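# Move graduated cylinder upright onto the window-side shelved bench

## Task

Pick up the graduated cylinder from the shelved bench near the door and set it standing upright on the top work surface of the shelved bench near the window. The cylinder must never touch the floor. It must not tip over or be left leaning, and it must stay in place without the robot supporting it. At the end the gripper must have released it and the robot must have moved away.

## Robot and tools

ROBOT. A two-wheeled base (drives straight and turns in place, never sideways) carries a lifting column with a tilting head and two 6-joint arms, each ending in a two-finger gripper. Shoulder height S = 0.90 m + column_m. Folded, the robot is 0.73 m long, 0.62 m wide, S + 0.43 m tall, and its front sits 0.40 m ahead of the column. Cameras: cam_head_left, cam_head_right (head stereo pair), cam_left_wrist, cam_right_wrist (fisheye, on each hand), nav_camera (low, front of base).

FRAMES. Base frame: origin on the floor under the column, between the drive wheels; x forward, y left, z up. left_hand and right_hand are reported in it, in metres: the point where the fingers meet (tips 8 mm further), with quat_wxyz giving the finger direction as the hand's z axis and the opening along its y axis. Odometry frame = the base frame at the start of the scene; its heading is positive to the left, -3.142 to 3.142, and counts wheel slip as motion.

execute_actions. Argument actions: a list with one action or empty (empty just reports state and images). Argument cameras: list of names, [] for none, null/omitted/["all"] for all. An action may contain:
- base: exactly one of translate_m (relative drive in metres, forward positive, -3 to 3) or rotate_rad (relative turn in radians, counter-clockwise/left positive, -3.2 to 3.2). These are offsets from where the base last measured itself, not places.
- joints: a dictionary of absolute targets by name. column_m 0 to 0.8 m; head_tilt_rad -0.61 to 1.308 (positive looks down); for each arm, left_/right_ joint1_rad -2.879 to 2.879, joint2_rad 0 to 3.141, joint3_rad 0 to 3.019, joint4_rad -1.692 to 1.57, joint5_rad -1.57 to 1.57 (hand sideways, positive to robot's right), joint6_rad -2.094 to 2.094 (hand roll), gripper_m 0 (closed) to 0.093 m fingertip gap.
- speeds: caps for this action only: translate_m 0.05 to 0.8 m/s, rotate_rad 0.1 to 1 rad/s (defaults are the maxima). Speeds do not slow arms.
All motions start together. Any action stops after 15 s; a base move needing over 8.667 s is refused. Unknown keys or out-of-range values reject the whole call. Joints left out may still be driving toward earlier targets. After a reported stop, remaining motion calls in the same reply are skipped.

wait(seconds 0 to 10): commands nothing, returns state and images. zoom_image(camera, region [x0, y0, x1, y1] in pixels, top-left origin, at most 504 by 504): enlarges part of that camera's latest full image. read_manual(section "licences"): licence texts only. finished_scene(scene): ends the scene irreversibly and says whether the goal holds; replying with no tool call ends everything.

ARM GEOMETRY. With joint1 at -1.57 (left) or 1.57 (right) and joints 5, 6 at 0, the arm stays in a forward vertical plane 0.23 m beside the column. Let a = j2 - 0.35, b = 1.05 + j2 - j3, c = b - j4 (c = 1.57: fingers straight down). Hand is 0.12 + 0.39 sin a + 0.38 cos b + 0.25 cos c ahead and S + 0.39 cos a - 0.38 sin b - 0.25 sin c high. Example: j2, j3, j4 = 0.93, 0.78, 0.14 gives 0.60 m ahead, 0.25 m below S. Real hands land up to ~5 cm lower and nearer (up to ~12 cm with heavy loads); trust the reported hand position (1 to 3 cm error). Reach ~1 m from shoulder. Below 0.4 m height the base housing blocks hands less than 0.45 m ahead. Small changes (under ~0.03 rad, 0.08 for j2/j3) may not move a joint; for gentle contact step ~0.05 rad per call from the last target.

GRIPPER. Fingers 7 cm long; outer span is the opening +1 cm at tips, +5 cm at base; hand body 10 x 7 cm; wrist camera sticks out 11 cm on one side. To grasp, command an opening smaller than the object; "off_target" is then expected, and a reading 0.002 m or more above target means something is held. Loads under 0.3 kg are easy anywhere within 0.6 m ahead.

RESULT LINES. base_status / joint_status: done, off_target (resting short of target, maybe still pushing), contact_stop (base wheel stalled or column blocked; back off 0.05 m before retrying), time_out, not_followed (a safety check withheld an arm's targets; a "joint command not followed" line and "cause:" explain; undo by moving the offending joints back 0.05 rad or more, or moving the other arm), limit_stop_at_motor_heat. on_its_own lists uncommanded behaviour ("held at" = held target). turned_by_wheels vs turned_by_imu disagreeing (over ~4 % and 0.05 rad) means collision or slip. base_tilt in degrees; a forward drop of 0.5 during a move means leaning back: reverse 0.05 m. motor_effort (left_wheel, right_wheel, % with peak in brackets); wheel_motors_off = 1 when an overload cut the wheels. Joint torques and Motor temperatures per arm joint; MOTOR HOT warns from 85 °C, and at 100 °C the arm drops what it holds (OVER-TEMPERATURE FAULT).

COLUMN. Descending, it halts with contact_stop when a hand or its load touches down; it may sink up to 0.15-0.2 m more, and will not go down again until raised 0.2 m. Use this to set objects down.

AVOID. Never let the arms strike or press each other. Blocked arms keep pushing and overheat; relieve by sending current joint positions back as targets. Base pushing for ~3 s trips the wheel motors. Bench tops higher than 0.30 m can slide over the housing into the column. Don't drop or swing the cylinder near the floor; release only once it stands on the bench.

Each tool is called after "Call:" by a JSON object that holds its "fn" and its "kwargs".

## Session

Call:
{"fn": "execute_actions", "kwargs": {"actions": []}}

Scene clock: 0.00 s.
Joint torques (N m, as the arm reports them, + toward a larger angle): no reading
Motor temperatures (°C, as the motors report them): left_arm=[20 26 21 21 20 19] | right_arm=[23 22 20 20 23 20]
base_odometry: x=+0.000 y=+0.000 heading=+0.000 (m, m, rad; odometry frame)
turned_by_wheels: +0.000 (rad since the last result)
turned_by_imu: +0.000 (rad since the last result)
base_tilt: forward=+0.3 right=+0.2 (deg)
base_status: not commanded
joint_positions: column_m=+0.552 head_tilt_rad=+0.880 left_joint1_rad=-1.547 left_joint2_rad=+0.893 left_joint3_rad=+0.379 left_joint4_rad=-0.978 left_joint5_rad=-0.021 left_joint6_rad=+0.002 left_gripper_m=+0.095 right_joint1_rad=+1.545 right_joint2_rad=+0.872 right_joint3_rad=+0.423 right_joint4_rad=-0.904 right_joint5_rad=+0.001 right_joint6_rad=+0.061 right_gripper_m=+0.094
joint_status: not commanded
wheel_motors_off: 0
motor_effort: left_wheel=+5 right_wheel=+1 (%)
left_hand: x=+0.1249 y=+0.2327 z=+1.2617 quat_wxyz=(+0.466, +0.004, -0.885, -0.015) (m; base frame)
right_hand: x=+0.1641 y=-0.2313 z=+1.2400 quat_wxyz=(+0.403, -0.038, -0.914, +0.020) (m; base frame)
pictures: cam_head_left, cam_head_right, cam_left_wrist, cam_right_wrist, nav_camera
Images, in order (width x height): cam_head_left 504x504, cam_head_right 504x504, cam_left_wrist 504x504, cam_right_wrist 504x504, nav_camera 504x504.

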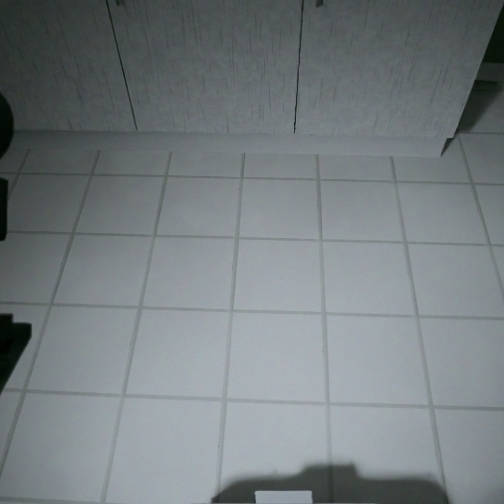

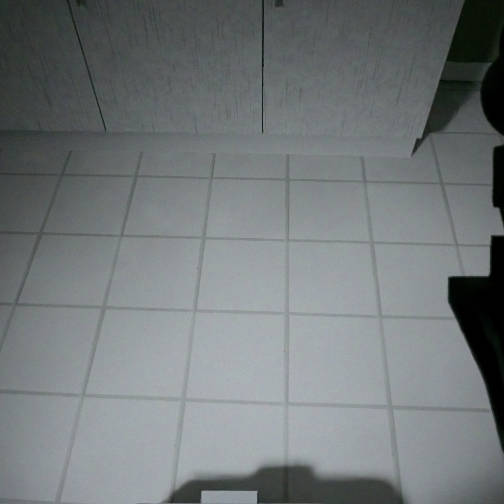

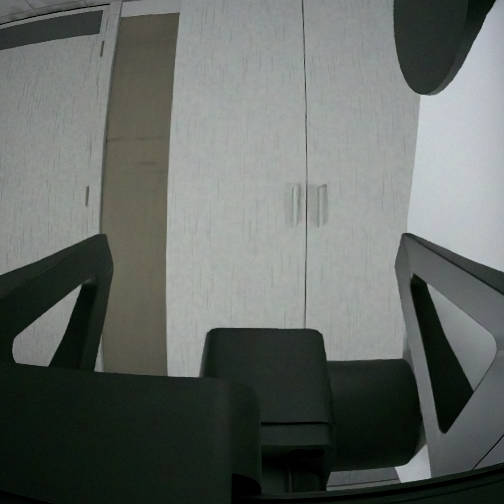

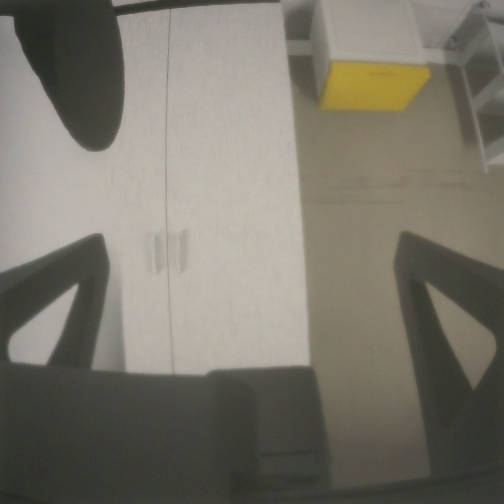

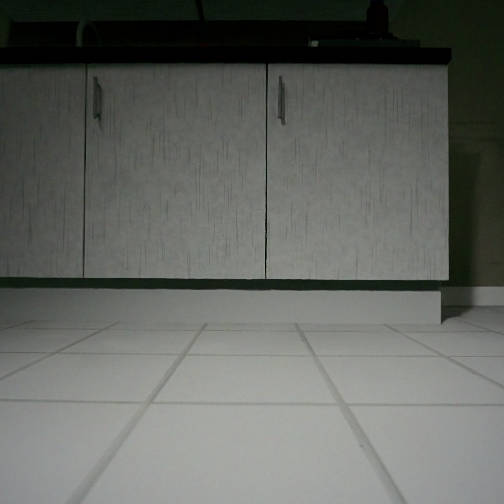

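Call:
{"fn": "execute_actions", "kwargs": {"actions": [{"base": {"rotate_rad": 1.7}, "joints": {"head_tilt_rad": 0.5, "column_m": 0.798}}], "cameras": ["cam_head_left", "cam_head_right", "nav_camera"]}}

Scene clock: 7.00 s.
Joint torques (N m, as the arm reports them, + toward a larger angle): left_arm=[ 0.41 -9.27 -1.51 -1.02 -0.07 -0.02] | right_arm=[-0.65 -5.83 -0.66 -1.24  0.04  0.  ]
Motor temperatures (°C, as the motors report them): left_arm=[20 26 21 21 20 19] | right_arm=[23 23 20 20 23 20]
base_odometry: x=+0.000 y=+0.000 heading=+1.699 (m, m, rad; odometry frame)
turned_by_wheels: +1.699 (rad since the last result)
turned_by_imu: +1.714 (rad since the last result)
base_tilt: forward=+0.4 right=+0.2 (deg)
base_status: done
joint_positions: column_m=+0.798 head_tilt_rad=+0.518 left_joint1_rad=-1.547 left_joint2_rad=+0.893 left_joint3_rad=+0.379 left_joint4_rad=-0.978 left_joint5_rad=-0.021 left_joint6_rad=+0.002 left_gripper_m=+0.095 right_joint1_rad=+1.545 right_joint2_rad=+0.872 right_joint3_rad=+0.423 right_joint4_rad=-0.904 right_joint5_rad=+0.001 right_joint6_rad=+0.061 right_gripper_m=+0.094
joint_status: all done
wheel_motors_off: 0
motor_effort: left_wheel=-6(45) right_wheel=+6(54) (%)
left_hand: x=+0.1249 y=+0.2327 z=+1.5076 quat_wxyz=(+0.466, +0.004, -0.885, -0.015) (m; base frame)
right_hand: x=+0.1641 y=-0.2313 z=+1.4859 quat_wxyz=(+0.403, -0.038, -0.914, +0.020) (m; base frame)
pictures: cam_head_left, cam_head_right, nav_camera
Images, in order (width x height): cam_head_left 504x504, cam_head_right 504x504, nav_camera 504x504.

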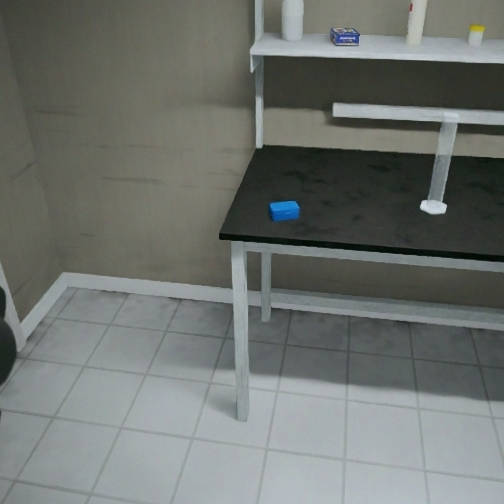

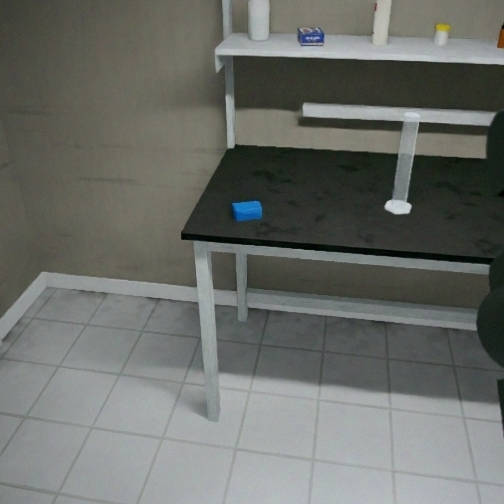

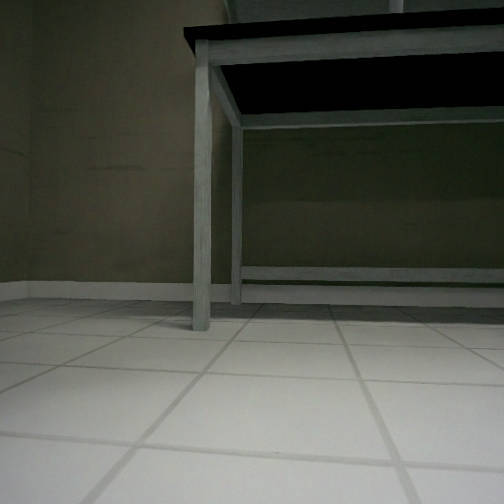

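Call:
{"fn": "execute_actions", "kwargs": {"actions": [{"base": {"rotate_rad": -0.453}, "joints": {"left_joint1_rad": -1.57, "left_joint2_rad": 1.21, "left_joint3_rad": 1.05, "left_joint4_rad": -0.363, "left_joint5_rad": 0, "left_joint6_rad": 0, "left_gripper_m": 0.093}}], "cameras": ["cam_head_left", "nav_camera"]}}

Call:
{"fn": "execute_actions", "kwargs": {"actions": [{"base": {"translate_m": 0.7}, "joints": {"head_tilt_rad": 0.65}}], "cameras": ["cam_head_left", "cam_head_right", "nav_camera"]}}

Scene clock: 24.03 s.
Joint torques (N m, as the arm reports them, + toward a larger angle): left_arm=[ -0.02 -20.39   2.77   0.75   0.02  -0.03] | right_arm=[-0.67 -5.81 -0.61 -1.25  0.04  0.  ]
Motor temperatures (°C, as the motors report them): left_arm=[20 27 21 21 20 19] | right_arm=[23 23 20 20 23 20]
base_odometry: x=+0.000 y=+0.000 heading=+1.247 (m, m, rad; odometry frame)
turned_by_wheels: -0.453 (rad since the last result)
turned_by_imu: -0.456 (rad since the last result)
base_tilt: forward=+0.3 right=+0.1 (deg)
base_status: done
joint_positions: column_m=+0.798 head_tilt_rad=+0.518 left_joint1_rad=-1.564 left_joint2_rad=+1.212 left_joint3_rad=+1.052 left_joint4_rad=-0.366 left_joint5_rad=-0.002 left_joint6_rad=+0.002 left_gripper_m=+0.093 right_joint1_rad=+1.545 right_joint2_rad=+0.872 right_joint3_rad=+0.423 right_joint4_rad=-0.904 right_joint5_rad=+0.001 right_joint6_rad=+0.061 right_gripper_m=+0.094
joint_status: all done
wheel_motors_off: 0
motor_effort: left_wheel=+2(26) right_wheel=-2(21) (%)
left_hand: x=+0.5523 y=+0.2284 z=+1.3463 quat_wxyz=(+0.001, +0.001, -1.000, -0.004) (m; base frame)
right_hand: x=+0.1641 y=-0.2313 z=+1.4859 quat_wxyz=(+0.403, -0.038, -0.914, +0.020) (m; base frame)
pictures: cam_head_left, nav_camera
Images, in order (width x height): cam_head_left 504x504, nav_camera 504x504.

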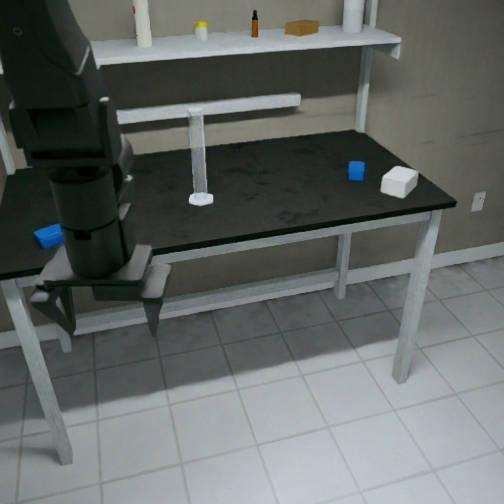

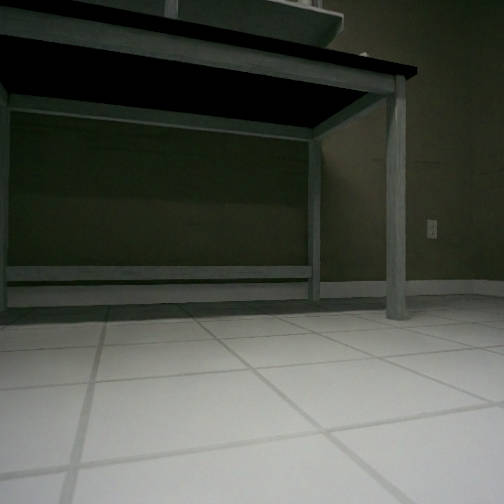

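Scene clock: 27.10 s.
Joint torques (N m, as the arm reports them, + toward a larger angle): left_arm=[ -0.14 -20.29   3.33   0.76   0.02  -0.03] | right_arm=[-0.64 -5.78 -0.75 -1.23  0.04  0.  ]
Motor temperatures (°C, as the motors report them): left_arm=[20 27 21 21 20 19] | right_arm=[23 23 20 20 23 20]
base_odometry: x=+0.223 y=+0.664 heading=+1.248 (m, m, rad; odometry frame)
turned_by_wheels: +0.001 (rad since the last result)
turned_by_imu: +0.004 (rad since the last result)
base_tilt: forward=+0.3 right=+0.2 (deg)
base_status: done
joint_positions: column_m=+0.798 head_tilt_rad=+0.653 left_joint1_rad=-1.564 left_joint2_rad=+1.212 left_joint3_rad=+1.046 left_joint4_rad=-0.366 left_joint5_rad=-0.002 left_joint6_rad=+0.002 left_gripper_m=+0.093 right_joint1_rad=+1.545 right_joint2_rad=+0.872 right_joint3_rad=+0.424 right_joint4_rad=-0.904 right_joint5_rad=+0.001 right_joint6_rad=+0.061 right_gripper_m=+0.094
joint_status: all done
wheel_motors_off: 0
motor_effort: left_wheel=+1(71) right_wheel=-1(50) (%)
left_hand: x=+0.5489 y=+0.2284 z=+1.3456 quat_wxyz=(+0.004, +0.001, -1.000, -0.004) (m; base frame)
right_hand: x=+0.1647 y=-0.2313 z=+1.4857 quat_wxyz=(+0.402, -0.038, -0.915, +0.020) (m; base frame)
pictures: cam_head_left, cam_head_right, nav_camera
Images, in order (width x height): cam_head_left 504x504, cam_head_right 504x504, nav_camera 504x504.

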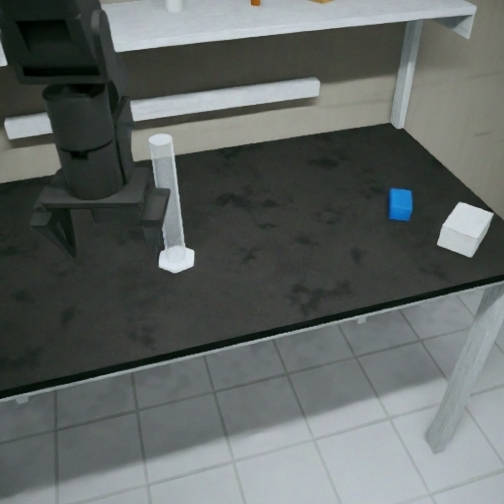

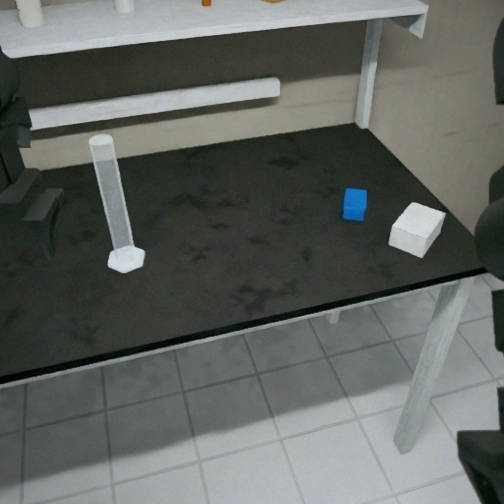

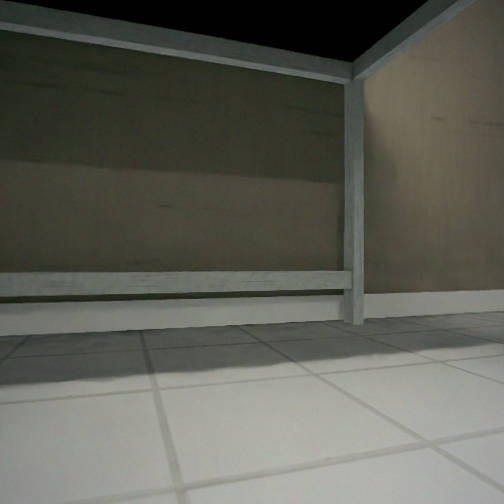

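Call:
{"fn": "execute_actions", "kwargs": {"actions": [{"base": {"rotate_rad": 0.03}, "joints": {"column_m": 0.76}}], "cameras": []}}

Call:
{"fn": "execute_actions", "kwargs": {"actions": [{"base": {"translate_m": 0.475}, "joints": {"head_tilt_rad": 0.85, "column_m": 0.73}}], "cameras": ["cam_head_left", "cam_head_right", "cam_left_wrist"]}}

Scene clock: 50.63 s.
Joint torques (N m, as the arm reports them, + toward a larger angle): left_arm=[ -0.03 -20.4    3.24   0.73   0.02  -0.03] | right_arm=[-0.64 -5.81 -0.74 -1.24  0.04  0.  ]
Motor temperatures (°C, as the motors report them): left_arm=[20 30 22 21 20 19] | right_arm=[23 23 20 20 23 20]
base_odometry: x=+0.223 y=+0.664 heading=+1.276 (m, m, rad; odometry frame)
turned_by_wheels: +0.028 (rad since the last result)
turned_by_imu: +0.030 (rad since the last result)
base_tilt: forward=+0.3 right=+0.2 (deg)
base_status: done
joint_positions: column_m=+0.760 head_tilt_rad=+0.653 left_joint1_rad=-1.565 left_joint2_rad=+1.212 left_joint3_rad=+1.046 left_joint4_rad=-0.366 left_joint5_rad=-0.002 left_joint6_rad=+0.002 left_gripper_m=+0.093 right_joint1_rad=+1.545 right_joint2_rad=+0.872 right_joint3_rad=+0.424 right_joint4_rad=-0.904 right_joint5_rad=+0.001 right_joint6_rad=+0.061 right_gripper_m=+0.094
joint_status: all done
wheel_motors_off: 0
motor_effort: left_wheel=-1(47) right_wheel=+5(44) (%)
left_hand: x=+0.5489 y=+0.2278 z=+1.3080 quat_wxyz=(+0.004, +0.001, -1.000, -0.003) (m; base frame)
right_hand: x=+0.1647 y=-0.2313 z=+1.4482 quat_wxyz=(+0.402, -0.038, -0.915, +0.020) (m; base frame)
pictures: none
No camera images: the call's "cameras" was empty. Leave "cameras" out to get every camera's image.

Scene clock: 53.27 s.
Joint torques (N m, as the arm reports them, + toward a larger angle): left_arm=[ -0.08 -20.47   3.25   0.72   0.02  -0.03] | right_arm=[-0.56 -5.85 -0.88 -1.22  0.03 -0.01]
Motor temperatures (°C, as the motors report them): left_arm=[20 30 22 21 20 19] | right_arm=[23 23 20 20 23 20]
base_odometry: x=+0.361 y=+1.118 heading=+1.276 (m, m, rad; odometry frame)
turned_by_wheels: +0.000 (rad since the last result)
turned_by_imu: +0.003 (rad since the last result)
base_tilt: forward=+0.3 right=+0.1 (deg)
base_status: done
joint_positions: column_m=+0.730 head_tilt_rad=+0.852 left_joint1_rad=-1.565 left_joint2_rad=+1.212 left_joint3_rad=+1.046 left_joint4_rad=-0.366 left_joint5_rad=-0.002 left_joint6_rad=+0.002 left_gripper_m=+0.093 right_joint1_rad=+1.545 right_joint2_rad=+0.872 right_joint3_rad=+0.426 right_joint4_rad=-0.904 right_joint5_rad=+0.001 right_joint6_rad=+0.061 right_gripper_m=+0.094
joint_status: all done
wheel_motors_off: 0
motor_effort: left_wheel=+1(59) right_wheel=-1(46) (%)
left_hand: x=+0.5489 y=+0.2278 z=+1.2780 quat_wxyz=(+0.004, +0.001, -1.000, -0.003) (m; base frame)
right_hand: x=+0.1658 y=-0.2314 z=+1.4179 quat_wxyz=(+0.401, -0.038, -0.915, +0.020) (m; base frame)
pictures: cam_head_left, cam_head_right, cam_left_wrist
Images, in order (width x height): cam_head_left 504x504, cam_head_right 504x504, cam_left_wrist 504x504.

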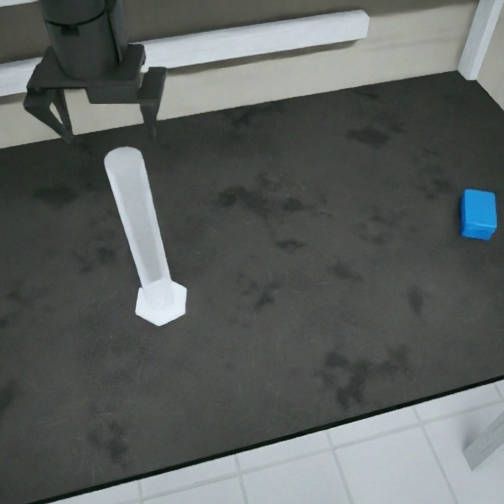

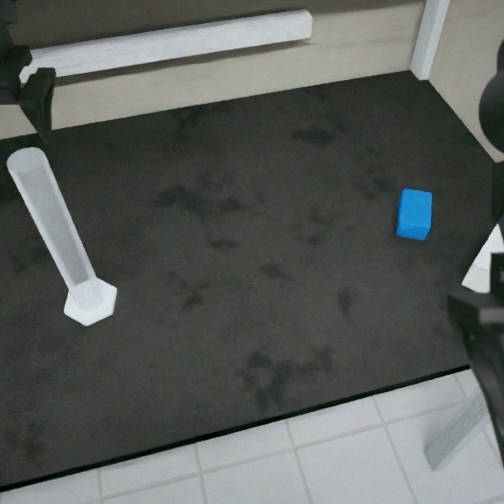

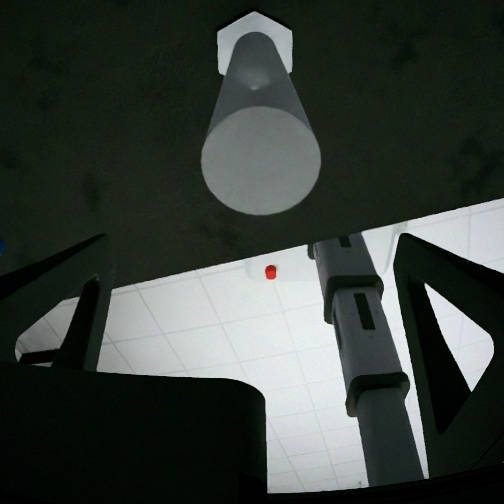

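Call:
{"fn": "execute_actions", "kwargs": {"actions": [{"joints": {"column_m": 0.635}}], "cameras": ["cam_left_wrist"]}}

Call:
{"fn": "execute_actions", "kwargs": {"actions": [{"joints": {"left_gripper_m": 0.02}}], "cameras": ["cam_head_left", "cam_left_wrist"]}}

Scene clock: 60.80 s.
Joint torques (N m, as the arm reports them, + toward a larger angle): left_arm=[ -0.04 -20.35   3.26   0.74   0.02  -0.03] | right_arm=[-0.69 -5.86 -0.83 -1.24  0.04 -0.01]
Motor temperatures (°C, as the motors report them): left_arm=[20 30 22 21 20 19] | right_arm=[23 23 20 20 23 20]
base_odometry: x=+0.361 y=+1.118 heading=+1.276 (m, m, rad; odometry frame)
turned_by_wheels: +0.000 (rad since the last result)
turned_by_imu: +0.002 (rad since the last result)
base_tilt: forward=+0.4 right=+0.2 (deg)
base_status: not commanded
joint_positions: column_m=+0.635 head_tilt_rad=+0.852 left_joint1_rad=-1.565 left_joint2_rad=+1.212 left_joint3_rad=+1.046 left_joint4_rad=-0.366 left_joint5_rad=-0.002 left_joint6_rad=+0.002 left_gripper_m=+0.093 right_joint1_rad=+1.545 right_joint2_rad=+0.872 right_joint3_rad=+0.426 right_joint4_rad=-0.904 right_joint5_rad=+0.001 right_joint6_rad=+0.061 right_gripper_m=+0.094
joint_status: all done
wheel_motors_off: 0
motor_effort: left_wheel=+1(1) right_wheel=+1(0) (%)
left_hand: x=+0.5489 y=+0.2278 z=+1.1830 quat_wxyz=(+0.004, +0.001, -1.000, -0.003) (m; base frame)
right_hand: x=+0.1658 y=-0.2314 z=+1.3229 quat_wxyz=(+0.401, -0.038, -0.915, +0.020) (m; base frame)
pictures: cam_left_wrist
Images, in order (width x height): cam_left_wrist 504x504.

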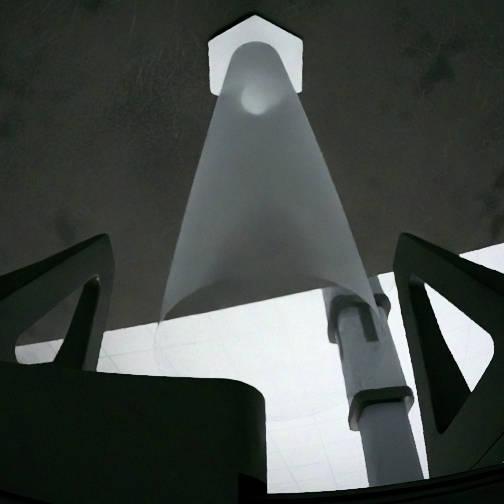

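Scene clock: 61.50 s.
Joint torques (N m, as the arm reports them, + toward a larger angle): left_arm=[ -0.13 -20.33   3.2    0.75   0.    -0.03] | right_arm=[-0.69 -5.9  -0.92 -1.22  0.04  0.  ]
Motor temperatures (°C, as the motors report them): left_arm=[20 30 22 21 20 19] | right_arm=[23 23 20 20 23 20]
base_odometry: x=+0.361 y=+1.118 heading=+1.276 (m, m, rad; odometry frame)
turned_by_wheels: +0.000 (rad since the last result)
turned_by_imu: +0.000 (rad since the last result)
base_tilt: forward=+0.3 right=+0.2 (deg)
base_status: not commanded
joint_positions: column_m=+0.635 head_tilt_rad=+0.852 left_joint1_rad=-1.565 left_joint2_rad=+1.212 left_joint3_rad=+1.046 left_joint4_rad=-0.366 left_joint5_rad=-0.002 left_joint6_rad=+0.002 left_gripper_m=+0.043 right_joint1_rad=+1.545 right_joint2_rad=+0.872 right_joint3_rad=+0.426 right_joint4_rad=-0.904 right_joint5_rad=+0.001 right_joint6_rad=+0.061 right_gripper_m=+0.094
joint_status: left_gripper_m off_target (ended at +0.043, target +0.020)
wheel_motors_off: 0
motor_effort: left_wheel=+1(1) right_wheel=-2(2) (%)
left_hand: x=+0.5489 y=+0.2277 z=+1.1830 quat_wxyz=(+0.004, +0.001, -1.000, -0.003) (m; base frame)
right_hand: x=+0.1658 y=-0.2314 z=+1.3229 quat_wxyz=(+0.401, -0.038, -0.915, +0.020) (m; base frame)
pictures: cam_head_left, cam_left_wrist
Images, in order (width x height): cam_head_left 504x504, cam_left_wrist 504x504.

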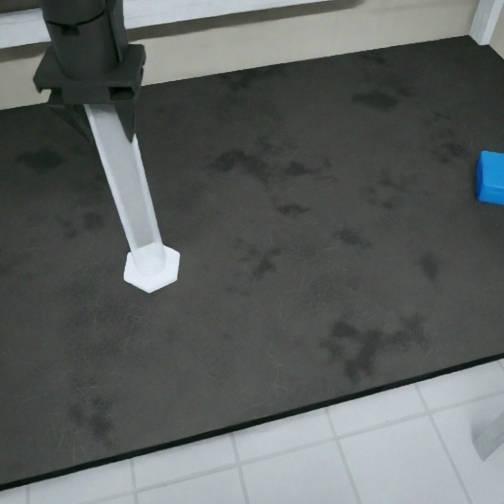

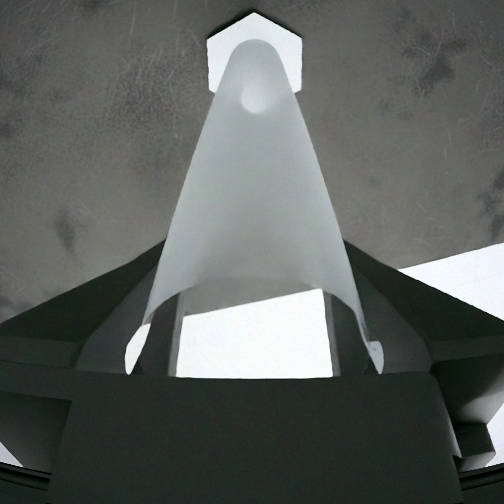

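Call:
{"fn": "execute_actions", "kwargs": {"actions": [{"joints": {"column_m": 0.675}}], "cameras": ["cam_left_wrist"]}}

Call:
{"fn": "execute_actions", "kwargs": {"actions": [{"base": {"translate_m": -1.0}, "joints": {"column_m": 0.72, "head_tilt_rad": 0.45}, "speeds": {"translate_m": 0.7}}], "cameras": ["cam_left_wrist", "cam_right_wrist"]}}

Scene clock: 66.57 s.
Joint torques (N m, as the arm reports them, + toward a larger angle): left_arm=[ -0.12 -20.1    3.3    0.75   0.    -0.04] | right_arm=[-0.73 -5.84 -0.89 -1.21  0.03  0.  ]
Motor temperatures (°C, as the motors report them): left_arm=[20 30 22 21 20 19] | right_arm=[23 23 20 20 23 20]
base_odometry: x=+0.361 y=+1.118 heading=+1.276 (m, m, rad; odometry frame)
turned_by_wheels: +0.000 (rad since the last result)
turned_by_imu: +0.002 (rad since the last result)
base_tilt: forward=+0.3 right=+0.1 (deg)
base_status: not commanded
joint_positions: column_m=+0.675 head_tilt_rad=+0.852 left_joint1_rad=-1.565 left_joint2_rad=+1.212 left_joint3_rad=+1.046 left_joint4_rad=-0.366 left_joint5_rad=-0.002 left_joint6_rad=+0.002 left_gripper_m=+0.043 right_joint1_rad=+1.545 right_joint2_rad=+0.872 right_joint3_rad=+0.426 right_joint4_rad=-0.904 right_joint5_rad=+0.001 right_joint6_rad=+0.061 right_gripper_m=+0.094
joint_status: all done
wheel_motors_off: 0
motor_effort: left_wheel=+1(1) right_wheel=-1(2) (%)
left_hand: x=+0.5489 y=+0.2277 z=+1.2229 quat_wxyz=(+0.004, +0.001, -1.000, -0.003) (m; base frame)
right_hand: x=+0.1658 y=-0.2314 z=+1.3627 quat_wxyz=(+0.401, -0.038, -0.915, +0.020) (m; base frame)
pictures: cam_left_wrist
Images, in order (width x height): cam_left_wrist 504x504.

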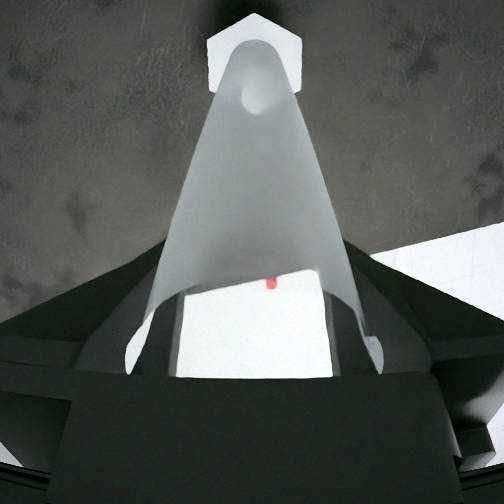

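Scene clock: 69.93 s.
Joint torques (N m, as the arm reports them, + toward a larger angle): left_arm=[ -0.11 -20.36   3.59   0.75   0.    -0.03] | right_arm=[-0.73 -5.81 -0.53 -1.24  0.04 -0.01]
Motor temperatures (°C, as the motors report them): left_arm=[20 31 22 21 20 19] | right_arm=[23 23 20 20 23 20]
base_odometry: x=+0.070 y=+0.161 heading=+1.277 (m, m, rad; odometry frame)
turned_by_wheels: +0.001 (rad since the last result)
turned_by_imu: +0.001 (rad since the last result)
base_tilt: forward=+0.3 right=+0.1 (deg)
base_status: done
joint_positions: column_m=+0.720 head_tilt_rad=+0.468 left_joint1_rad=-1.565 left_joint2_rad=+1.212 left_joint3_rad=+1.042 left_joint4_rad=-0.366 left_joint5_rad=-0.002 left_joint6_rad=+0.002 left_gripper_m=+0.043 right_joint1_rad=+1.545 right_joint2_rad=+0.872 right_joint3_rad=+0.421 right_joint4_rad=-0.904 right_joint5_rad=+0.001 right_joint6_rad=+0.061 right_gripper_m=+0.094
joint_status: all done
wheel_motors_off: 0
motor_effort: left_wheel=+2(64) right_wheel=-3(61) (%)
left_hand: x=+0.5464 y=+0.2277 z=+1.2673 quat_wxyz=(+0.006, +0.001, -1.000, -0.003) (m; base frame)
right_hand: x=+0.1628 y=-0.2313 z=+1.4086 quat_wxyz=(+0.404, -0.038, -0.914, +0.020) (m; base frame)
pictures: cam_left_wrist, cam_right_wrist
Images, in order (width x height): cam_left_wrist 504x504, cam_right_wrist 504x504.

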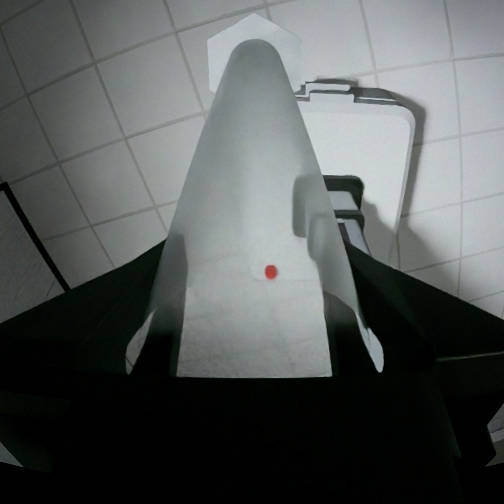

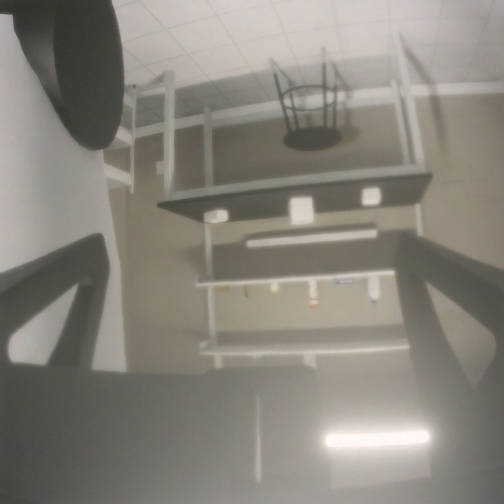

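Call:
{"fn": "execute_actions", "kwargs": {"actions": [{"base": {"rotate_rad": -2.95}, "speeds": {"rotate_rad": 0.9}}], "cameras": ["cam_head_left", "cam_head_right", "cam_left_wrist", "nav_camera"]}}

Scene clock: 77.53 s.
Joint torques (N m, as the arm reports them, + toward a larger angle): left_arm=[ -0.12 -20.24   3.6    0.72  -0.03  -0.03] | right_arm=[-0.68 -5.76 -0.51 -1.22  0.03  0.  ]
Motor temperatures (°C, as the motors report them): left_arm=[20 31 22 21 20 19] | right_arm=[23 23 20 20 23 20]
base_odometry: x=+0.070 y=+0.161 heading=-1.672 (m, m, rad; odometry frame)
turned_by_wheels: -2.949 (rad since the last result)
turned_by_imu: -2.972 (rad since the last result)
base_tilt: forward=+0.4 right=+0.1 (deg)
base_status: done
joint_positions: column_m=+0.720 head_tilt_rad=+0.468 left_joint1_rad=-1.565 left_joint2_rad=+1.212 left_joint3_rad=+1.042 left_joint4_rad=-0.366 left_joint5_rad=-0.001 left_joint6_rad=+0.002 left_gripper_m=+0.043 right_joint1_rad=+1.545 right_joint2_rad=+0.872 right_joint3_rad=+0.421 right_joint4_rad=-0.904 right_joint5_rad=+0.001 right_joint6_rad=+0.061 right_gripper_m=+0.094
joint_status: not commanded
wheel_motors_off: 0
motor_effort: left_wheel=+4(60) right_wheel=-4(46) (%)
left_hand: x=+0.5464 y=+0.2275 z=+1.2673 quat_wxyz=(+0.006, +0.001, -1.000, -0.003) (m; base frame)
right_hand: x=+0.1628 y=-0.2313 z=+1.4086 quat_wxyz=(+0.404, -0.038, -0.914, +0.020) (m; base frame)
pictures: cam_head_left, cam_head_right, cam_left_wrist, nav_camera
Images, in order (width x height): cam_head_left 504x504, cam_head_right 504x504, cam_left_wrist 504x504, nav_camera 504x504.

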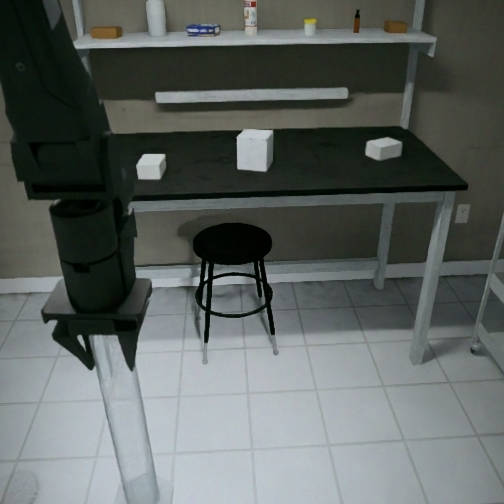

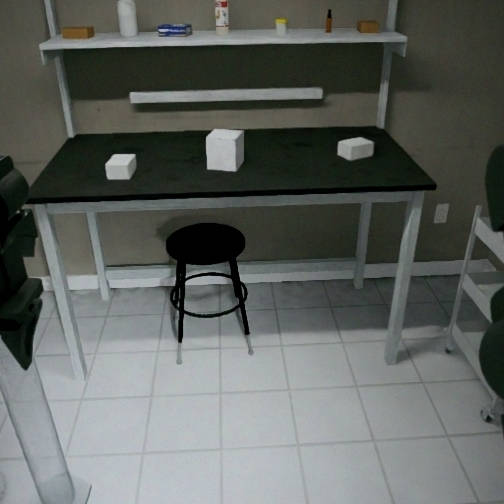

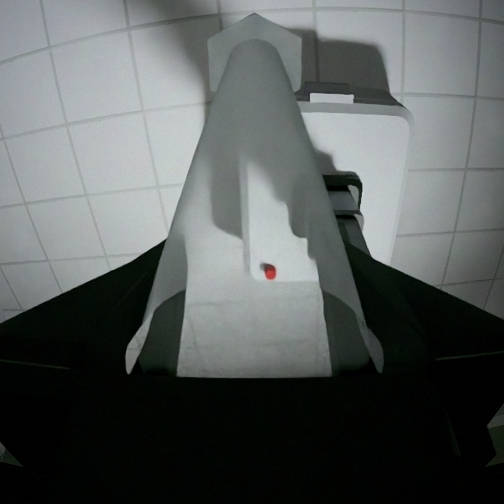

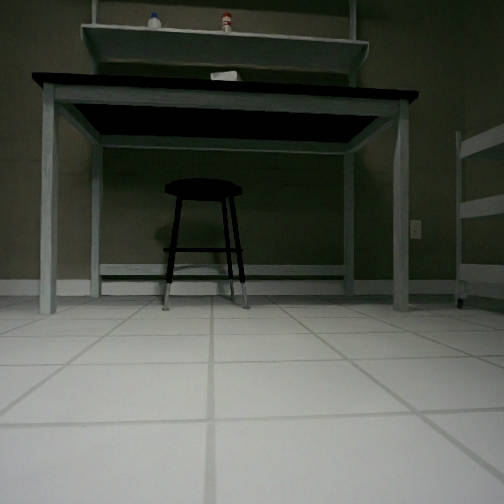

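Call:
{"fn": "execute_actions", "kwargs": {"actions": [{"base": {"translate_m": 1.45}, "joints": {"column_m": 0.70, "head_tilt_rad": 0.85}, "speeds": {"translate_m": 0.7}}], "cameras": ["cam_head_left", "cam_head_right", "cam_left_wrist", "nav_camera"]}}

Scene clock: 94.47 s.
Joint torques (N m, as the arm reports them, + toward a larger angle): left_arm=[ -0.17 -20.2    3.49   0.74  -0.02  -0.02] | right_arm=[-0.71 -5.68 -0.69 -1.24  0.04 -0.01]
Motor temperatures (°C, as the motors report them): left_arm=[20 31 22 21 20 19] | right_arm=[23 23 20 20 23 20]
base_odometry: x=-0.077 y=-1.281 heading=-1.673 (m, m, rad; odometry frame)
turned_by_wheels: -0.001 (rad since the last result)
turned_by_imu: +0.005 (rad since the last result)
base_tilt: forward=+0.3 right=+0.2 (deg)
base_status: done
joint_positions: column_m=+0.700 head_tilt_rad=+0.852 left_joint1_rad=-1.565 left_joint2_rad=+1.212 left_joint3_rad=+1.043 left_joint4_rad=-0.366 left_joint5_rad=-0.001 left_joint6_rad=+0.002 left_gripper_m=+0.043 right_joint1_rad=+1.545 right_joint2_rad=+0.872 right_joint3_rad=+0.423 right_joint4_rad=-0.904 right_joint5_rad=+0.001 right_joint6_rad=+0.061 right_gripper_m=+0.094
joint_status: all done
wheel_motors_off: 0
motor_effort: left_wheel=-2(60) right_wheel=+1(67) (%)
left_hand: x=+0.5471 y=+0.2275 z=+1.2476 quat_wxyz=(+0.005, +0.001, -1.000, -0.003) (m; base frame)
right_hand: x=+0.1643 y=-0.2313 z=+1.3883 quat_wxyz=(+0.403, -0.038, -0.914, +0.020) (m; base frame)
pictures: cam_head_left, cam_head_right, cam_left_wrist, nav_camera
Images, in order (width x height): cam_head_left 504x504, cam_head_right 504x504, cam_left_wrist 504x504, nav_camera 504x504.

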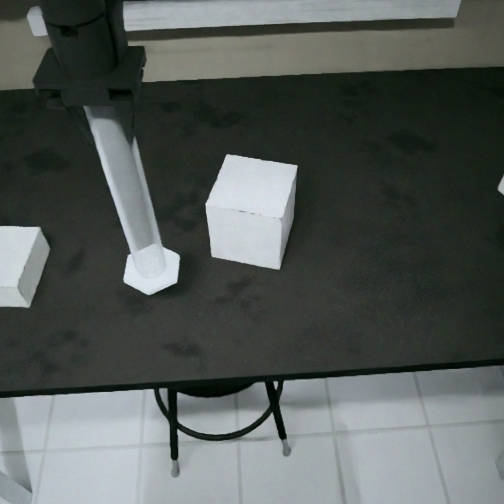

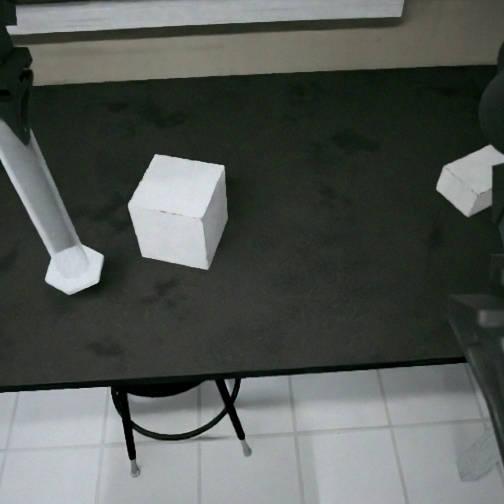

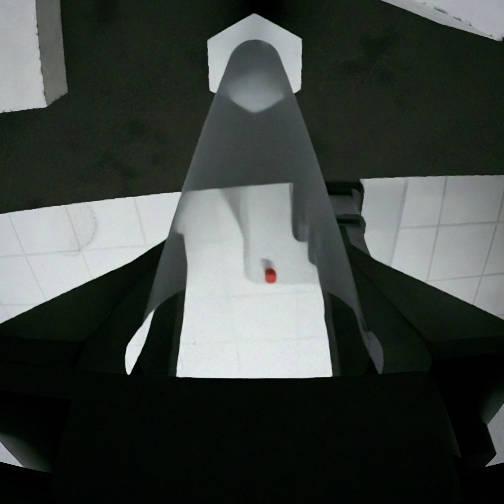

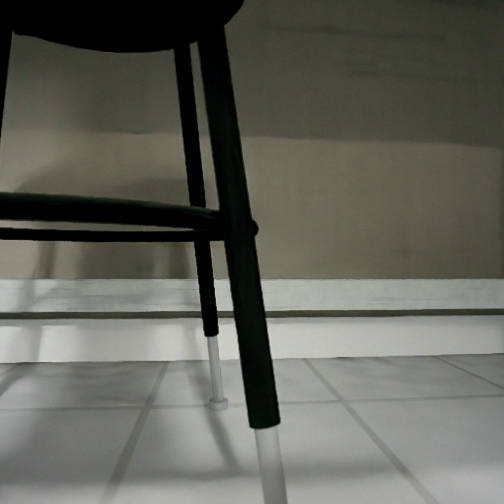

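Call:
{"fn": "execute_actions", "kwargs": {"actions": [{"base": {"translate_m": 0.04}, "joints": {"column_m": 0.655}}], "cameras": ["cam_head_left", "cam_left_wrist"]}}

Scene clock: 101.30 s.
Joint torques (N m, as the arm reports them, + toward a larger angle): left_arm=[  0.07 -20.31   3.51   0.7   -0.03  -0.04] | right_arm=[-0.73 -5.82 -0.77 -1.22  0.04  0.  ]
Motor temperatures (°C, as the motors report them): left_arm=[20 31 22 21 20 19] | right_arm=[23 23 20 20 23 20]
base_odometry: x=-0.081 y=-1.321 heading=-1.674 (m, m, rad; odometry frame)
turned_by_wheels: +0.000 (rad since the last result)
turned_by_imu: +0.001 (rad since the last result)
base_tilt: forward=+0.2 right=+0.1 (deg)
base_status: done
joint_positions: column_m=+0.655 head_tilt_rad=+0.852 left_joint1_rad=-1.565 left_joint2_rad=+1.212 left_joint3_rad=+1.043 left_joint4_rad=-0.366 left_joint5_rad=-0.001 left_joint6_rad=+0.002 left_gripper_m=+0.043 right_joint1_rad=+1.545 right_joint2_rad=+0.872 right_joint3_rad=+0.425 right_joint4_rad=-0.904 right_joint5_rad=+0.001 right_joint6_rad=+0.061 right_gripper_m=+0.094
joint_status: all done
wheel_motors_off: 0
motor_effort: left_wheel=-1(35) right_wheel=-1(29) (%)
left_hand: x=+0.5468 y=+0.2275 z=+1.2026 quat_wxyz=(+0.005, +0.001, -1.000, -0.003) (m; base frame)
right_hand: x=+0.1651 y=-0.2314 z=+1.3431 quat_wxyz=(+0.402, -0.038, -0.915, +0.020) (m; base frame)
pictures: cam_head_left, cam_left_wrist
Images, in order (width x height): cam_head_left 504x504, cam_left_wrist 504x504.

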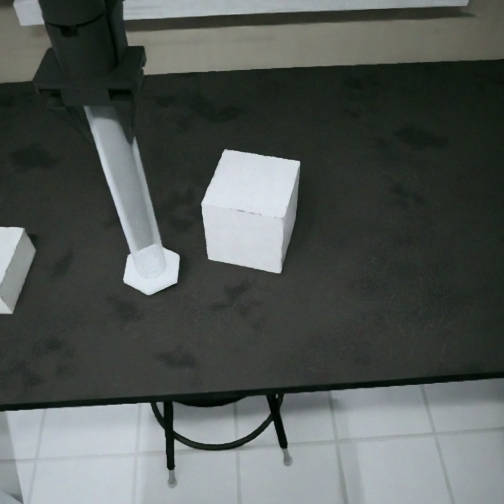

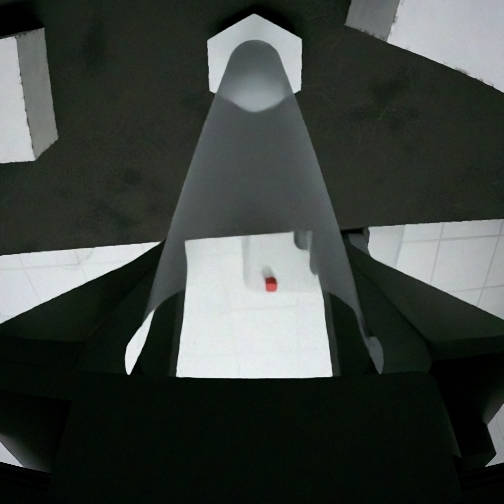

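Call:
{"fn": "execute_actions", "kwargs": {"actions": [{"joints": {"column_m": 0.64}}], "cameras": ["cam_head_left", "cam_left_wrist"]}}

Scene clock: 103.90 s.
Joint torques (N m, as the arm reports them, + toward a larger angle): left_arm=[ -0.13 -20.35   3.52   0.71  -0.02  -0.03] | right_arm=[-0.6  -5.76 -0.83 -1.23  0.03  0.  ]
Motor temperatures (°C, as the motors report them): left_arm=[20 31 22 21 20 19] | right_arm=[23 23 20 20 23 20]
base_odometry: x=-0.081 y=-1.321 heading=-1.674 (m, m, rad; odometry frame)
turned_by_wheels: +0.000 (rad since the last result)
turned_by_imu: +0.001 (rad since the last result)
base_tilt: forward=+0.4 right=+0.2 (deg)
base_status: not commanded
joint_positions: column_m=+0.640 head_tilt_rad=+0.852 left_joint1_rad=-1.565 left_joint2_rad=+1.212 left_joint3_rad=+1.043 left_joint4_rad=-0.366 left_joint5_rad=-0.001 left_joint6_rad=+0.002 left_gripper_m=+0.043 right_joint1_rad=+1.545 right_joint2_rad=+0.872 right_joint3_rad=+0.425 right_joint4_rad=-0.904 right_joint5_rad=+0.001 right_joint6_rad=+0.061 right_gripper_m=+0.094
joint_status: all done
wheel_motors_off: 0
motor_effort: left_wheel=-1(1) right_wheel=+1(0) (%)
left_hand: x=+0.5468 y=+0.2275 z=+1.1876 quat_wxyz=(+0.005, +0.001, -1.000, -0.003) (m; base frame)
right_hand: x=+0.1651 y=-0.2314 z=+1.3281 quat_wxyz=(+0.402, -0.038, -0.915, +0.020) (m; base frame)
pictures: cam_head_left, cam_left_wrist
Images, in order (width x height): cam_head_left 504x504, cam_left_wrist 504x504.

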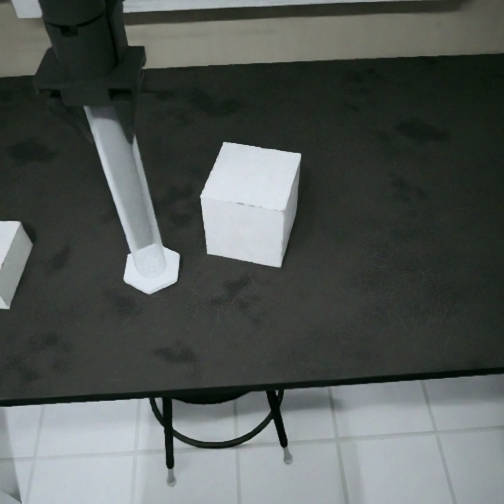

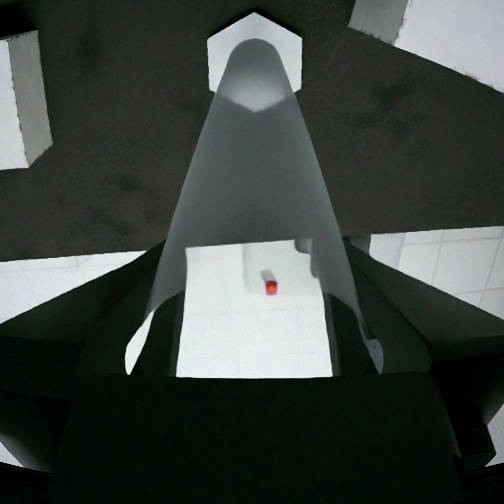

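Call:
{"fn": "execute_actions", "kwargs": {"actions": [{"joints": {"column_m": 0.633}}], "cameras": ["cam_head_left", "cam_left_wrist"]}}

Scene clock: 107.63 s.
Joint torques (N m, as the arm reports them, + toward a larger angle): left_arm=[ -0.08 -19.84   3.59   0.69  -0.03  -0.02] | right_arm=[-0.71 -5.77 -0.81 -1.25  0.04  0.  ]
Motor temperatures (°C, as the motors report them): left_arm=[20 31 22 21 20 19] | right_arm=[23 23 20 20 23 20]
base_odometry: x=-0.081 y=-1.321 heading=-1.674 (m, m, rad; odometry frame)
turned_by_wheels: +0.000 (rad since the last result)
turned_by_imu: +0.002 (rad since the last result)
base_tilt: forward=+0.3 right=+0.2 (deg)
base_status: not commanded
joint_positions: column_m=+0.633 head_tilt_rad=+0.852 left_joint1_rad=-1.565 left_joint2_rad=+1.208 left_joint3_rad=+1.043 left_joint4_rad=-0.366 left_joint5_rad=-0.001 left_joint6_rad=+0.002 left_gripper_m=+0.043 right_joint1_rad=+1.545 right_joint2_rad=+0.872 right_joint3_rad=+0.425 right_joint4_rad=-0.904 right_joint5_rad=+0.001 right_joint6_rad=+0.061 right_gripper_m=+0.094
joint_status: all done
wheel_motors_off: 0
motor_effort: left_wheel=-1(1) right_wheel=+1(0) (%)
left_hand: x=+0.5485 y=+0.2275 z=+1.1824 quat_wxyz=(+0.003, +0.001, -1.000, -0.003) (m; base frame)
right_hand: x=+0.1651 y=-0.2314 z=+1.3211 quat_wxyz=(+0.402, -0.038, -0.915, +0.020) (m; base frame)
pictures: cam_head_left, cam_left_wrist
Images, in order (width x height): cam_head_left 504x504, cam_left_wrist 504x504.

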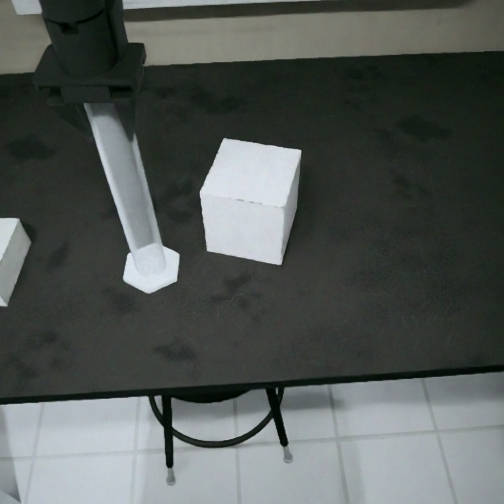

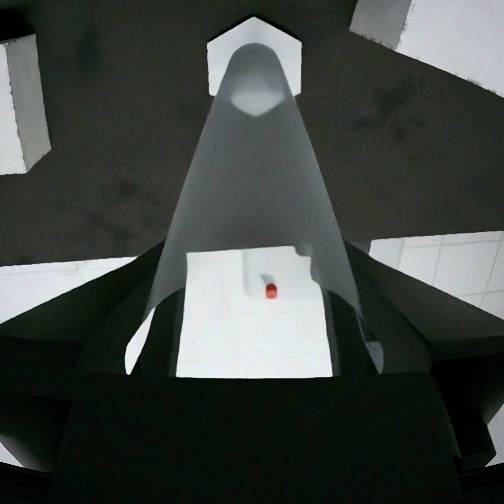

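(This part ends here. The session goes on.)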